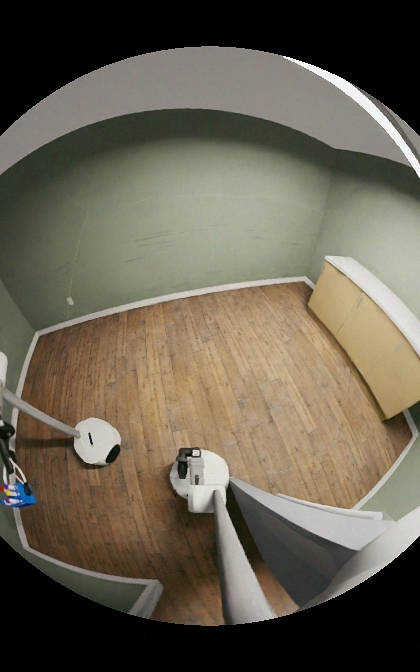

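execute_actions(actions=[{"r2": {"base": {"translate_m": 1.55}}}], cameras=[])

execute_actions(actions=[{"r2": {"base": {"rotate_rad": -0.66}, "pace":"slow"}, "r3": {"base": {"rotate_rad": 0.1}, "pace":"slow"}}], cameras=["r2_head_camera","r2_head_left_camera"])

Scene clock: 161.37 s.
r1.base_odometry: x=+0.630 y=+3.016 heading=+1.692 (m, m, rad; r1's odometry frame)
r1.turned_by_wheels: +0.000 (rad since the last result)
r1.turned_by_imu: -0.004 (rad since the last result)
r1.base_tilt: forward=+0.5 right=-0.3 (deg)
r1.lidar_m: 0.85 0.84 1.32 1.25 1.29 1.17 0.86 0.29 0.25 0.80 0.84 1.12
r1.base_status: not commanded
r1.joint_positions: lift_m=+0.197 arm_m=-0.002 wrist_yaw_rad=+3.188 wrist_pitch_rad=+0.000 wrist_roll_rad=-0.002 gripper_m=+0.057
r1.joint_status: not commanded
r1.motor_effort: lift_m=+17(18) arm_m=+0(0) wrist_yaw_rad=+1(0) wrist_pitch_rad=-5(5) wrist_roll_rad=+0(1) gripper_m=-4(2) wheel_0=+5(5) wheel_1=-1(1) wheel_2=-3(3) (%)
r1.hand_pose: x=-0.1238 y=+0.0740 z=+0.3753 quat_wxyz=(-0.023, +0.000, -0.001, +1.000) (m; r1's base frame)
r1.wrist_depth_mm: - - 131 - - - 1042 / - - 132 - - - 1042 / - 113 134 - - - 1060 / 139 136 273 - - - 1060 / 213 544 842 - - - 1078 / 213 508 759 1138 200 1138 1078 / 213 477 820 - 904 831 904
r2.base_odometry: x=-1.149 y=-1.877 heading=-1.510 (m, m, rad; r2's odometry frame)
r2.turned_by_wheels: +0.000 (rad since the last result)
r2.turned_by_imu: +0.002 (rad since the last result)
r2.base_tilt: forward=+0.0 right=-0.2 (deg)
r2.lidar_m: 0.41 1.22 0.50 0.47 0.56 0.87 3.22 2.21 0.35 0.39 1.21 0.49
r2.base_status: done
r2.joint_positions: lift_m=+0.860 arm_m=+0.006 wrist_yaw_rad=+0.000 wrist_pitch_rad=+0.154 wrist_roll_rad=-0.003 gripper_m=+0.060
r2.joint_status: not commanded
r2.motor_effort: lift_m=+21(21) arm_m=-5(6) wrist_yaw_rad=-1(2) wrist_pitch_rad=-9(9) wrist_roll_rad=-1(0) gripper_m=-19(18) wheel_0=-1(5) wheel_1=-1(6) wheel_2=+2(10) (%)
r2.hand_pose: x=+0.4620 y=-0.0874 z=+0.9939 quat_wxyz=(+0.997, -0.001, +0.077, +0.000) (m; r2's base frame)
r2.wrist_depth_mm: 1008 1281 1661 1160 - - 1576 / 1025 1281 1708 1281 - - 1661 / 1042 1281 1756 1182 - - 1708 / 1042 1336 1576 228 224 - 1618 / 1078 1336 228 230 187 - 1708 / 1060 180 184 200 186 177 1756 / 1098 1366 199 - 187 1708 1661
r3.base_odometry: x=+1.105 y=-5.202 heading=-1.710 (m, m, rad; r3's odometry frame)
r3.turned_by_wheels: +0.000 (rad since the last result)
r3.turned_by_imu: +0.001 (rad since the last result)
r3.base_tilt: forward=-0.7 right=+0.0 (deg)
r3.lidar_m: 2.12 2.15 2.54 2.19 1.92 1.19 0.86 0.36 0.25 0.25 1.84 2.20
r3.base_status: not commanded
r3.joint_positions: lift_m=+0.200 arm_m=-0.002 wrist_yaw_rad=+3.101 wrist_pitch_rad=+0.015 wrist_roll_rad=+0.002 gripper_m=+0.057
r3.joint_status: not commanded
r3.motor_effort: lift_m=+20(20) arm_m=+0(0) wrist_yaw_rad=+1(3) wrist_pitch_rad=-6(6) wrist_roll_rad=-3(2) gripper_m=-2(4) wheel_0=+4(4) wheel_1=-1(1) wheel_2=-3(3) (%)
r3.hand_pose: x=-0.1157 y=+0.0991 z=+0.3739 quat_wxyz=(+0.020, -0.008, +0.001, +1.000) (m; r3's base frame)
r3.wrist_depth_mm: - 141 1308 - 1281 1281 1430 / - 121 176 - 1281 1336 1397 / - 123 170 - 1281 1336 1430 / 114 142 243 - 1281 1336 1430 / 597 - - - 1229 1308 1397 / 621 1366 198 1042 193 1255 1397 / 621 891 946 112 931 878 946
pictures: none
No camera images: the call's "cameras" was empty. Leave "cameras" out to get every camera's image.

Scene clock: 163.27 s.
r1.base_odometry: x=+0.630 y=+3.016 heading=+1.692 (m, m, rad; r1's odometry frame)
r1.turned_by_wheels: +0.000 (rad since the last result)
r1.turned_by_imu: -0.001 (rad since the last result)
r1.base_tilt: forward=+0.4 right=-0.4 (deg)
r1.lidar_m: 1.15 0.96 1.32 1.25 1.30 1.18 0.86 0.28 0.25 0.81 0.82 1.12
r1.base_status: not commanded
r1.joint_positions: lift_m=+0.197 arm_m=-0.002 wrist_yaw_rad=+3.188 wrist_pitch_rad=+0.000 wrist_roll_rad=-0.002 gripper_m=+0.057
r1.joint_status: not commanded
r1.motor_effort: lift_m=+17(18) arm_m=+0(0) wrist_yaw_rad=+1(1) wrist_pitch_rad=-6(6) wrist_roll_rad=+0(1) gripper_m=-3(3) wheel_0=+5(5) wheel_1=-1(1) wheel_2=-3(3) (%)
r1.hand_pose: x=-0.1238 y=+0.0740 z=+0.3753 quat_wxyz=(-0.023, +0.000, -0.001, +1.000) (m; r1's base frame)
r1.wrist_depth_mm: - - 132 - - - 1025 / - - 132 - - - 1042 / - 113 134 - - - 1078 / 139 136 274 - - - 1060 / 213 544 831 - - 1921 1060 / 213 508 759 1138 200 1118 1078 / 212 473 820 - 891 842 891
r2.base_odometry: x=-1.149 y=-1.877 heading=-2.169 (m, m, rad; r2's odometry frame)
r2.turned_by_wheels: -0.659 (rad since the last result)
r2.turned_by_imu: -0.655 (rad since the last result)
r2.base_tilt: forward=+0.0 right=-0.3 (deg)
r2.lidar_m: 0.40 1.11 1.31 0.50 0.47 0.52 0.86 3.19 2.32 0.38 0.36 0.50
r2.base_status: done
r2.joint_positions: lift_m=+0.860 arm_m=+0.006 wrist_yaw_rad=+0.000 wrist_pitch_rad=+0.154 wrist_roll_rad=-0.003 gripper_m=+0.060
r2.joint_status: not commanded
r2.motor_effort: lift_m=+21(21) arm_m=-6(5) wrist_yaw_rad=-1(2) wrist_pitch_rad=-8(8) wrist_roll_rad=-1(1) gripper_m=-20(17) wheel_0=+2(7) wheel_1=+2(4) wheel_2=+2(6) (%)
r2.hand_pose: x=+0.4620 y=-0.0874 z=+0.9939 quat_wxyz=(+0.997, -0.001, +0.077, +0.000) (m; r2's base frame)
r2.wrist_depth_mm: 1499 - - - 1576 1098 854 / 1430 - - - 1618 1098 854 / 1464 - - - 1366 1138 842 / 1397 - - 226 226 1118 866 / 1308 - 228 230 185 1078 878 / 1118 178 185 200 186 177 866 / 1060 1618 198 - 187 1160 854
r3.base_odometry: x=+1.105 y=-5.202 heading=-1.611 (m, m, rad; r3's odometry frame)
r3.turned_by_wheels: +0.100 (rad since the last result)
r3.turned_by_imu: +0.100 (rad since the last result)
r3.base_tilt: forward=-0.7 right=-0.1 (deg)
r3.lidar_m: 2.12 2.16 2.43 2.21 1.69 1.01 0.86 0.31 0.25 0.25 1.88 2.35
r3.base_status: done
r3.joint_positions: lift_m=+0.200 arm_m=-0.002 wrist_yaw_rad=+3.101 wrist_pitch_rad=+0.015 wrist_roll_rad=+0.002 gripper_m=+0.057
r3.joint_status: not commanded
r3.motor_effort: lift_m=+20(20) arm_m=+0(0) wrist_yaw_rad=+0(1) wrist_pitch_rad=-6(6) wrist_roll_rad=+0(2) gripper_m=-2(4) wheel_0=+1(4) wheel_1=-4(10) wheel_2=-2(6) (%)
r3.hand_pose: x=-0.1157 y=+0.0991 z=+0.3739 quat_wxyz=(+0.020, -0.008, +0.001, +1.000) (m; r3's base frame)
r3.wrist_depth_mm: - 141 - - - 1205 1255 / - 121 175 - - 1229 1255 / - 122 169 - - 1229 1281 / 114 142 244 - - 1205 1255 / 492 917 - - - 1255 1281 / 512 931 198 991 193 1205 1281 / 504 759 960 112 946 878 960
pictures: r2_head_camera, r2_head_left_camera
Images, in order (width x height): r2_head_camera 420x560, r2_head_left_camera 420x672.

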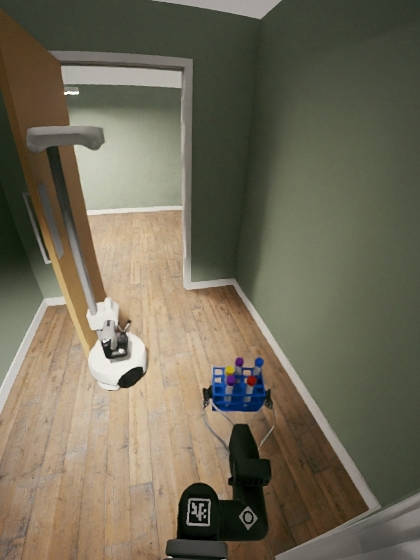

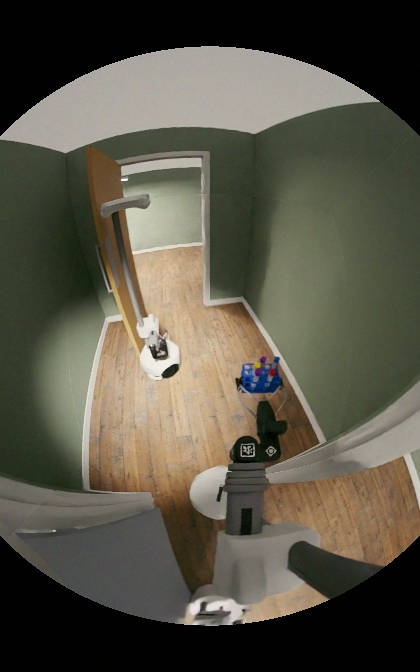

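execute_actions(actions=[{"r2": {"base": {"translate_m": 1.5}}, "r3": {"base": {"translate_m": -0.5}, "pace":"slow"}}], cameras=[])

Scene clock: 174.87 s.
r1.base_odometry: x=+0.630 y=+3.016 heading=+1.692 (m, m, rad; r1's odometry frame)
r1.turned_by_wheels: +0.000 (rad since the last result)
r1.turned_by_imu: -0.004 (rad since the last result)
r1.base_tilt: forward=+0.3 right=-0.4 (deg)
r1.lidar_m: 1.27 1.39 1.32 0.52 0.54 1.16 0.88 0.28 0.25 0.80 0.84 1.12
r1.base_status: not commanded
r1.joint_positions: lift_m=+0.197 arm_m=-0.002 wrist_yaw_rad=+3.188 wrist_pitch_rad=+0.000 wrist_roll_rad=-0.002 gripper_m=+0.057
r1.joint_status: not commanded
r1.motor_effort: lift_m=+18(17) arm_m=+0(0) wrist_yaw_rad=+2(1) wrist_pitch_rad=-6(6) wrist_roll_rad=+1(1) gripper_m=-4(2) wheel_0=+5(5) wheel_1=-1(1) wheel_2=-3(3) (%)
r1.hand_pose: x=-0.1238 y=+0.0740 z=+0.3753 quat_wxyz=(-0.023, +0.000, -0.001, +1.000) (m; r1's base frame)
r1.wrist_depth_mm: - - 131 - - - 1025 / - - 132 - - - 1042 / - 113 134 - - - 1042 / 139 137 274 - - - 1060 / 213 544 831 - - - 1078 / 213 508 759 1118 200 1138 1078 / 213 473 831 - 917 842 891
r2.base_odometry: x=-1.993 y=-3.117 heading=-2.169 (m, m, rad; r2's odometry frame)
r2.turned_by_wheels: +0.000 (rad since the last result)
r2.turned_by_imu: +0.001 (rad since the last result)
r2.base_tilt: forward=+0.0 right=-0.2 (deg)
r2.lidar_m: 0.40 0.83 1.08 0.57 0.52 1.67 1.41 1.17 0.65 0.52 0.52 0.47
r2.base_status: done
r2.joint_positions: lift_m=+0.860 arm_m=+0.006 wrist_yaw_rad=+0.000 wrist_pitch_rad=+0.154 wrist_roll_rad=-0.003 gripper_m=+0.060
r2.joint_status: not commanded
r2.motor_effort: lift_m=+21(21) arm_m=-6(5) wrist_yaw_rad=-1(2) wrist_pitch_rad=-9(8) wrist_roll_rad=-2(1) gripper_m=-20(21) wheel_0=+1(5) wheel_1=-1(5) wheel_2=+1(10) (%)
r2.hand_pose: x=+0.4620 y=-0.0874 z=+0.9939 quat_wxyz=(+0.997, -0.001, +0.077, +0.000) (m; r2's base frame)
r2.wrist_depth_mm: - 554 585 627 661 517 407 / - 574 597 640 676 525 410 / - 585 615 640 654 535 415 / - 597 627 225 226 535 418 / - 615 228 230 186 521 421 / - 178 184 200 186 177 410 / 1708 627 199 - 187 554 413
r3.base_odometry: x=+1.126 y=-4.702 heading=-1.611 (m, m, rad; r3's odometry frame)
r3.turned_by_wheels: +0.000 (rad since the last result)
r3.turned_by_imu: +0.000 (rad since the last result)
r3.base_tilt: forward=-0.7 right=+0.0 (deg)
r3.lidar_m: 0.43 2.66 2.36 2.18 0.83 0.74 1.66 0.47 0.25 0.25 0.25 0.25
r3.base_status: done
r3.joint_positions: lift_m=+0.200 arm_m=-0.002 wrist_yaw_rad=+3.101 wrist_pitch_rad=+0.015 wrist_roll_rad=+0.002 gripper_m=+0.057
r3.joint_status: not commanded
r3.motor_effort: lift_m=+20(20) arm_m=+0(0) wrist_yaw_rad=+2(3) wrist_pitch_rad=-5(6) wrist_roll_rad=-2(4) gripper_m=-4(4) wheel_0=+3(5) wheel_1=-5(7) wheel_2=+2(7) (%)
r3.hand_pose: x=-0.1157 y=+0.0991 z=+0.3739 quat_wxyz=(+0.020, -0.008, +0.001, +1.000) (m; r3's base frame)
r3.wrist_depth_mm: - 141 - - - 788 707 / - 121 175 - - 778 707 / - 122 169 - - 798 699 / 114 141 244 - - 798 707 / 1863 - 1756 - - 798 699 / 1281 1430 198 1430 194 798 707 / 904 946 931 112 931 707 699
pictures: none
No camera images: the call's "cameras" was empty. Leave "cameras" out to get every camera's image.

execute_actions(actions=[{"r2": {"base": {"rotate_rad": 0.82}, "pace":"slow"}, "r3": {"base": {"translate_m": -0.1}, "pace":"slow"}}], cameras=["r2_head_camera"])

Scene clock: 181.57 s.
r1.base_odometry: x=+0.630 y=+3.016 heading=+1.692 (m, m, rad; r1's odometry frame)
r1.turned_by_wheels: +0.000 (rad since the last result)
r1.turned_by_imu: -0.003 (rad since the last result)
r1.base_tilt: forward=+0.3 right=-0.4 (deg)
r1.lidar_m: 1.26 1.42 1.33 0.52 0.53 0.70 0.85 0.29 0.25 0.79 0.84 1.12
r1.base_status: not commanded
r1.joint_positions: lift_m=+0.197 arm_m=-0.002 wrist_yaw_rad=+3.188 wrist_pitch_rad=+0.000 wrist_roll_rad=-0.002 gripper_m=+0.057
r1.joint_status: not commanded
r1.motor_effort: lift_m=+17(18) arm_m=+0(0) wrist_yaw_rad=+1(0) wrist_pitch_rad=-7(5) wrist_roll_rad=+0(1) gripper_m=-4(5) wheel_0=+5(5) wheel_1=-1(1) wheel_2=-3(3) (%)
r1.hand_pose: x=-0.1238 y=+0.0740 z=+0.3753 quat_wxyz=(-0.023, +0.000, -0.001, +1.000) (m; r1's base frame)
r1.wrist_depth_mm: - - 132 - - - 1060 / - - 132 - - - 1042 / - 113 134 - - - 1042 / 139 136 273 - - - 1060 / 213 544 842 - - 1983 1098 / 213 504 759 1138 200 1118 1060 / 212 477 831 - 891 831 891
r2.base_odometry: x=-1.993 y=-3.117 heading=-1.349 (m, m, rad; r2's odometry frame)
r2.turned_by_wheels: +0.820 (rad since the last result)
r2.turned_by_imu: +0.816 (rad since the last result)
r2.base_tilt: forward=+0.0 right=-0.2 (deg)
r2.lidar_m: 0.40 0.97 0.50 0.54 1.66 1.35 0.77 0.55 0.51 0.55 0.78 0.48
r2.base_status: done
r2.joint_positions: lift_m=+0.860 arm_m=+0.006 wrist_yaw_rad=+0.000 wrist_pitch_rad=+0.154 wrist_roll_rad=-0.003 gripper_m=+0.060
r2.joint_status: not commanded
r2.motor_effort: lift_m=+21(21) arm_m=-6(5) wrist_yaw_rad=-1(1) wrist_pitch_rad=-8(9) wrist_roll_rad=-2(1) gripper_m=-18(22) wheel_0=-2(7) wheel_1=-2(4) wheel_2=-2(5) (%)
r2.hand_pose: x=+0.4620 y=-0.0874 z=+0.9939 quat_wxyz=(+0.997, -0.001, +0.077, +0.000) (m; r2's base frame)
r2.wrist_depth_mm: 741 878 - - - - 459 / 750 904 - - - - 469 / 741 917 - - - - 477 / 750 917 - 227 225 - 488 / 778 931 228 233 186 - 504 / 788 180 183 198 186 177 504 / 798 946 198 - 186 1576 512
r3.base_odometry: x=+1.130 y=-4.602 heading=-1.611 (m, m, rad; r3's odometry frame)
r3.turned_by_wheels: +0.000 (rad since the last result)
r3.turned_by_imu: +0.000 (rad since the last result)
r3.base_tilt: forward=-0.8 right=+0.0 (deg)
r3.lidar_m: 0.38 2.77 2.33 2.16 0.67 0.66 1.58 0.59 0.25 0.25 - 0.25
r3.base_status: done
r3.joint_positions: lift_m=+0.200 arm_m=-0.002 wrist_yaw_rad=+3.101 wrist_pitch_rad=+0.015 wrist_roll_rad=+0.002 gripper_m=+0.057
r3.joint_status: not commanded
r3.motor_effort: lift_m=+20(20) arm_m=+0(0) wrist_yaw_rad=+1(2) wrist_pitch_rad=-6(6) wrist_roll_rad=+0(3) gripper_m=-1(1) wheel_0=+6(5) wheel_1=-6(10) wheel_2=+1(7) (%)
r3.hand_pose: x=-0.1157 y=+0.0991 z=+0.3739 quat_wxyz=(+0.020, -0.008, +0.001, +1.000) (m; r3's base frame)
r3.wrist_depth_mm: - 141 - - - 1661 585 / - 121 175 - - 1708 585 / - 122 170 - - 1708 597 / 114 141 243 - - 1708 585 / 1808 - 1708 - - 1708 585 / 1229 1430 198 1430 193 1281 597 / 878 931 946 112 946 691 591
pictures: r2_head_camera
Images, in order (width x height): r2_head_camera 420x560.

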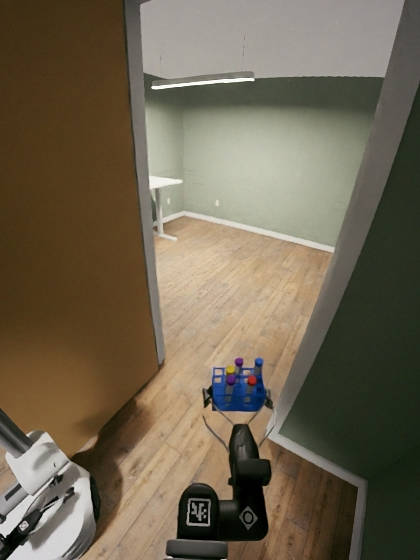

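execute_actions(actions=[], cameras=["r2_head_camera", "r1_head_camera", "r3_head_camera", "r2_wrist_camera"])

Scene clock: 192.63 s.
r1.base_odometry: x=+0.630 y=+3.016 heading=+1.692 (m, m, rad; r1's odometry frame)
r1.turned_by_wheels: +0.000 (rad since the last result)
r1.turned_by_imu: -0.001 (rad since the last result)
r1.base_tilt: forward=+0.4 right=-0.3 (deg)
r1.lidar_m: 1.25 1.42 1.33 0.52 0.53 0.68 0.85 0.28 0.25 0.80 0.85 1.12
r1.base_status: not commanded
r1.joint_positions: lift_m=+0.197 arm_m=-0.002 wrist_yaw_rad=+3.188 wrist_pitch_rad=+0.000 wrist_roll_rad=-0.002 gripper_m=+0.057
r1.joint_status: not commanded
r1.motor_effort: lift_m=+18(18) arm_m=+0(0) wrist_yaw_rad=+1(0) wrist_pitch_rad=-5(5) wrist_roll_rad=-1(1) gripper_m=-3(5) wheel_0=+5(5) wheel_1=-1(1) wheel_2=-3(3) (%)
r1.hand_pose: x=-0.1238 y=+0.0740 z=+0.3753 quat_wxyz=(-0.023, +0.000, -0.001, +1.000) (m; r1's base frame)
r1.wrist_depth_mm: - - 131 - - - 1025 / - - 132 - - - 1042 / - 113 134 - - - 1042 / 138 136 274 - - - 1060 / 213 539 831 - - 1983 1078 / 214 508 759 1118 200 1118 1060 / 211 473 820 - 904 831 891
r2.base_odometry: x=-1.993 y=-3.117 heading=-1.349 (m, m, rad; r2's odometry frame)
r2.turned_by_wheels: +0.000 (rad since the last result)
r2.turned_by_imu: +0.001 (rad since the last result)
r2.base_tilt: forward=+0.0 right=-0.2 (deg)
r2.lidar_m: 0.40 0.96 0.52 0.53 1.66 1.35 0.76 0.55 0.51 0.55 0.75 0.47
r2.base_status: done
r2.joint_positions: lift_m=+0.860 arm_m=+0.006 wrist_yaw_rad=+0.000 wrist_pitch_rad=+0.154 wrist_roll_rad=-0.003 gripper_m=+0.060
r2.joint_status: not commanded
r2.motor_effort: lift_m=+21(21) arm_m=-5(5) wrist_yaw_rad=-1(1) wrist_pitch_rad=-8(9) wrist_roll_rad=+0(1) gripper_m=-19(22) wheel_0=-2(7) wheel_1=-2(4) wheel_2=-2(5) (%)
r2.hand_pose: x=+0.4620 y=-0.0874 z=+0.9939 quat_wxyz=(+0.997, -0.001, +0.077, +0.000) (m; r2's base frame)
r2.wrist_depth_mm: 732 854 - - - - 459 / 750 891 - - - - 466 / 759 904 - - - - 477 / 759 931 - 227 225 - 488 / 778 931 228 231 186 - 496 / 768 180 184 201 186 177 504 / 788 960 198 - 187 1661 508
r3.base_odometry: x=+1.130 y=-4.602 heading=-1.611 (m, m, rad; r3's odometry frame)
r3.turned_by_wheels: +0.000 (rad since the last result)
r3.turned_by_imu: +0.000 (rad since the last result)
r3.base_tilt: forward=-0.7 right=+0.0 (deg)
r3.lidar_m: 0.37 2.78 2.32 2.14 0.66 0.69 1.58 0.56 0.25 0.25 - 0.25
r3.base_status: done
r3.joint_positions: lift_m=+0.200 arm_m=-0.002 wrist_yaw_rad=+3.101 wrist_pitch_rad=+0.015 wrist_roll_rad=+0.002 gripper_m=+0.057
r3.joint_status: not commanded
r3.motor_effort: lift_m=+20(20) arm_m=+0(0) wrist_yaw_rad=+1(2) wrist_pitch_rad=-6(6) wrist_roll_rad=-1(3) gripper_m=-3(1) wheel_0=+5(5) wheel_1=-5(10) wheel_2=+1(7) (%)
r3.hand_pose: x=-0.1157 y=+0.0991 z=+0.3739 quat_wxyz=(+0.020, -0.008, +0.001, +1.000) (m; r3's base frame)
r3.wrist_depth_mm: - 141 - - - 1661 591 / - 121 176 - - 1661 585 / - 122 170 - - 1708 585 / 114 141 243 - - 1708 591 / 1756 - 1661 - - 1708 591 / 1255 1430 198 1366 193 1281 591 / 891 931 931 112 946 691 591
pictures: r1_head_camera, r2_head_camera, r2_wrist_camera, r3_head_camera
Images, in order (width x height): r1_head_camera 420x560, r2_head_camera 420x560, r2_wrist_camera 616x392, r3_head_camera 420x560.

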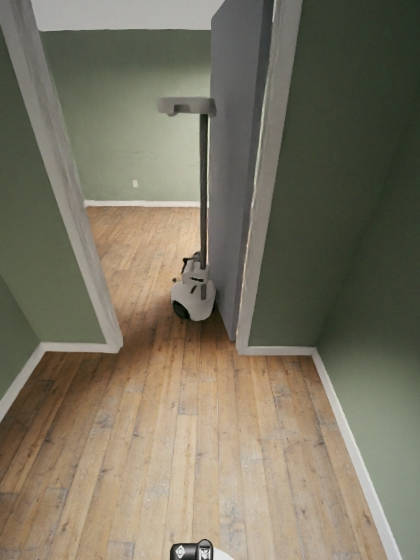

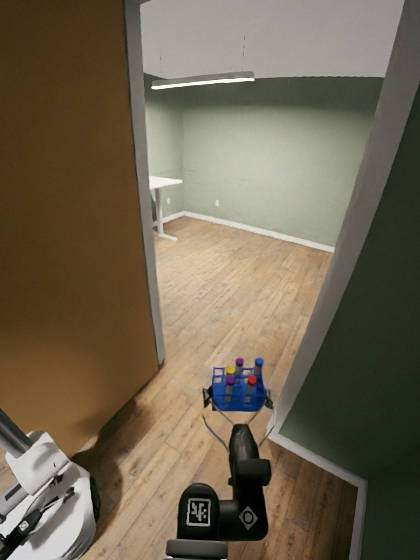

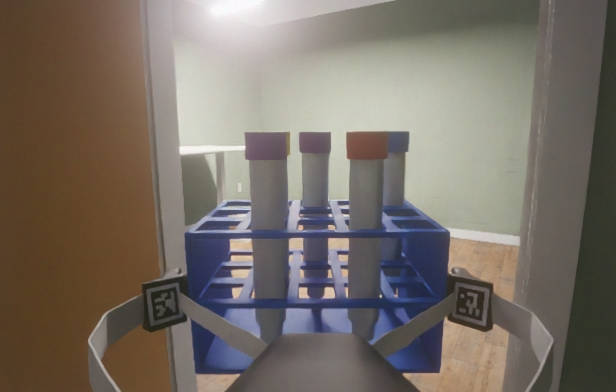

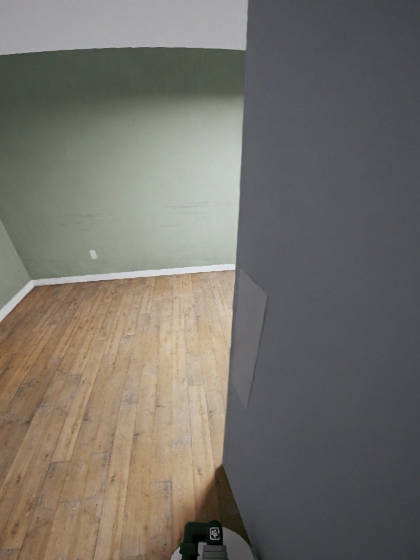

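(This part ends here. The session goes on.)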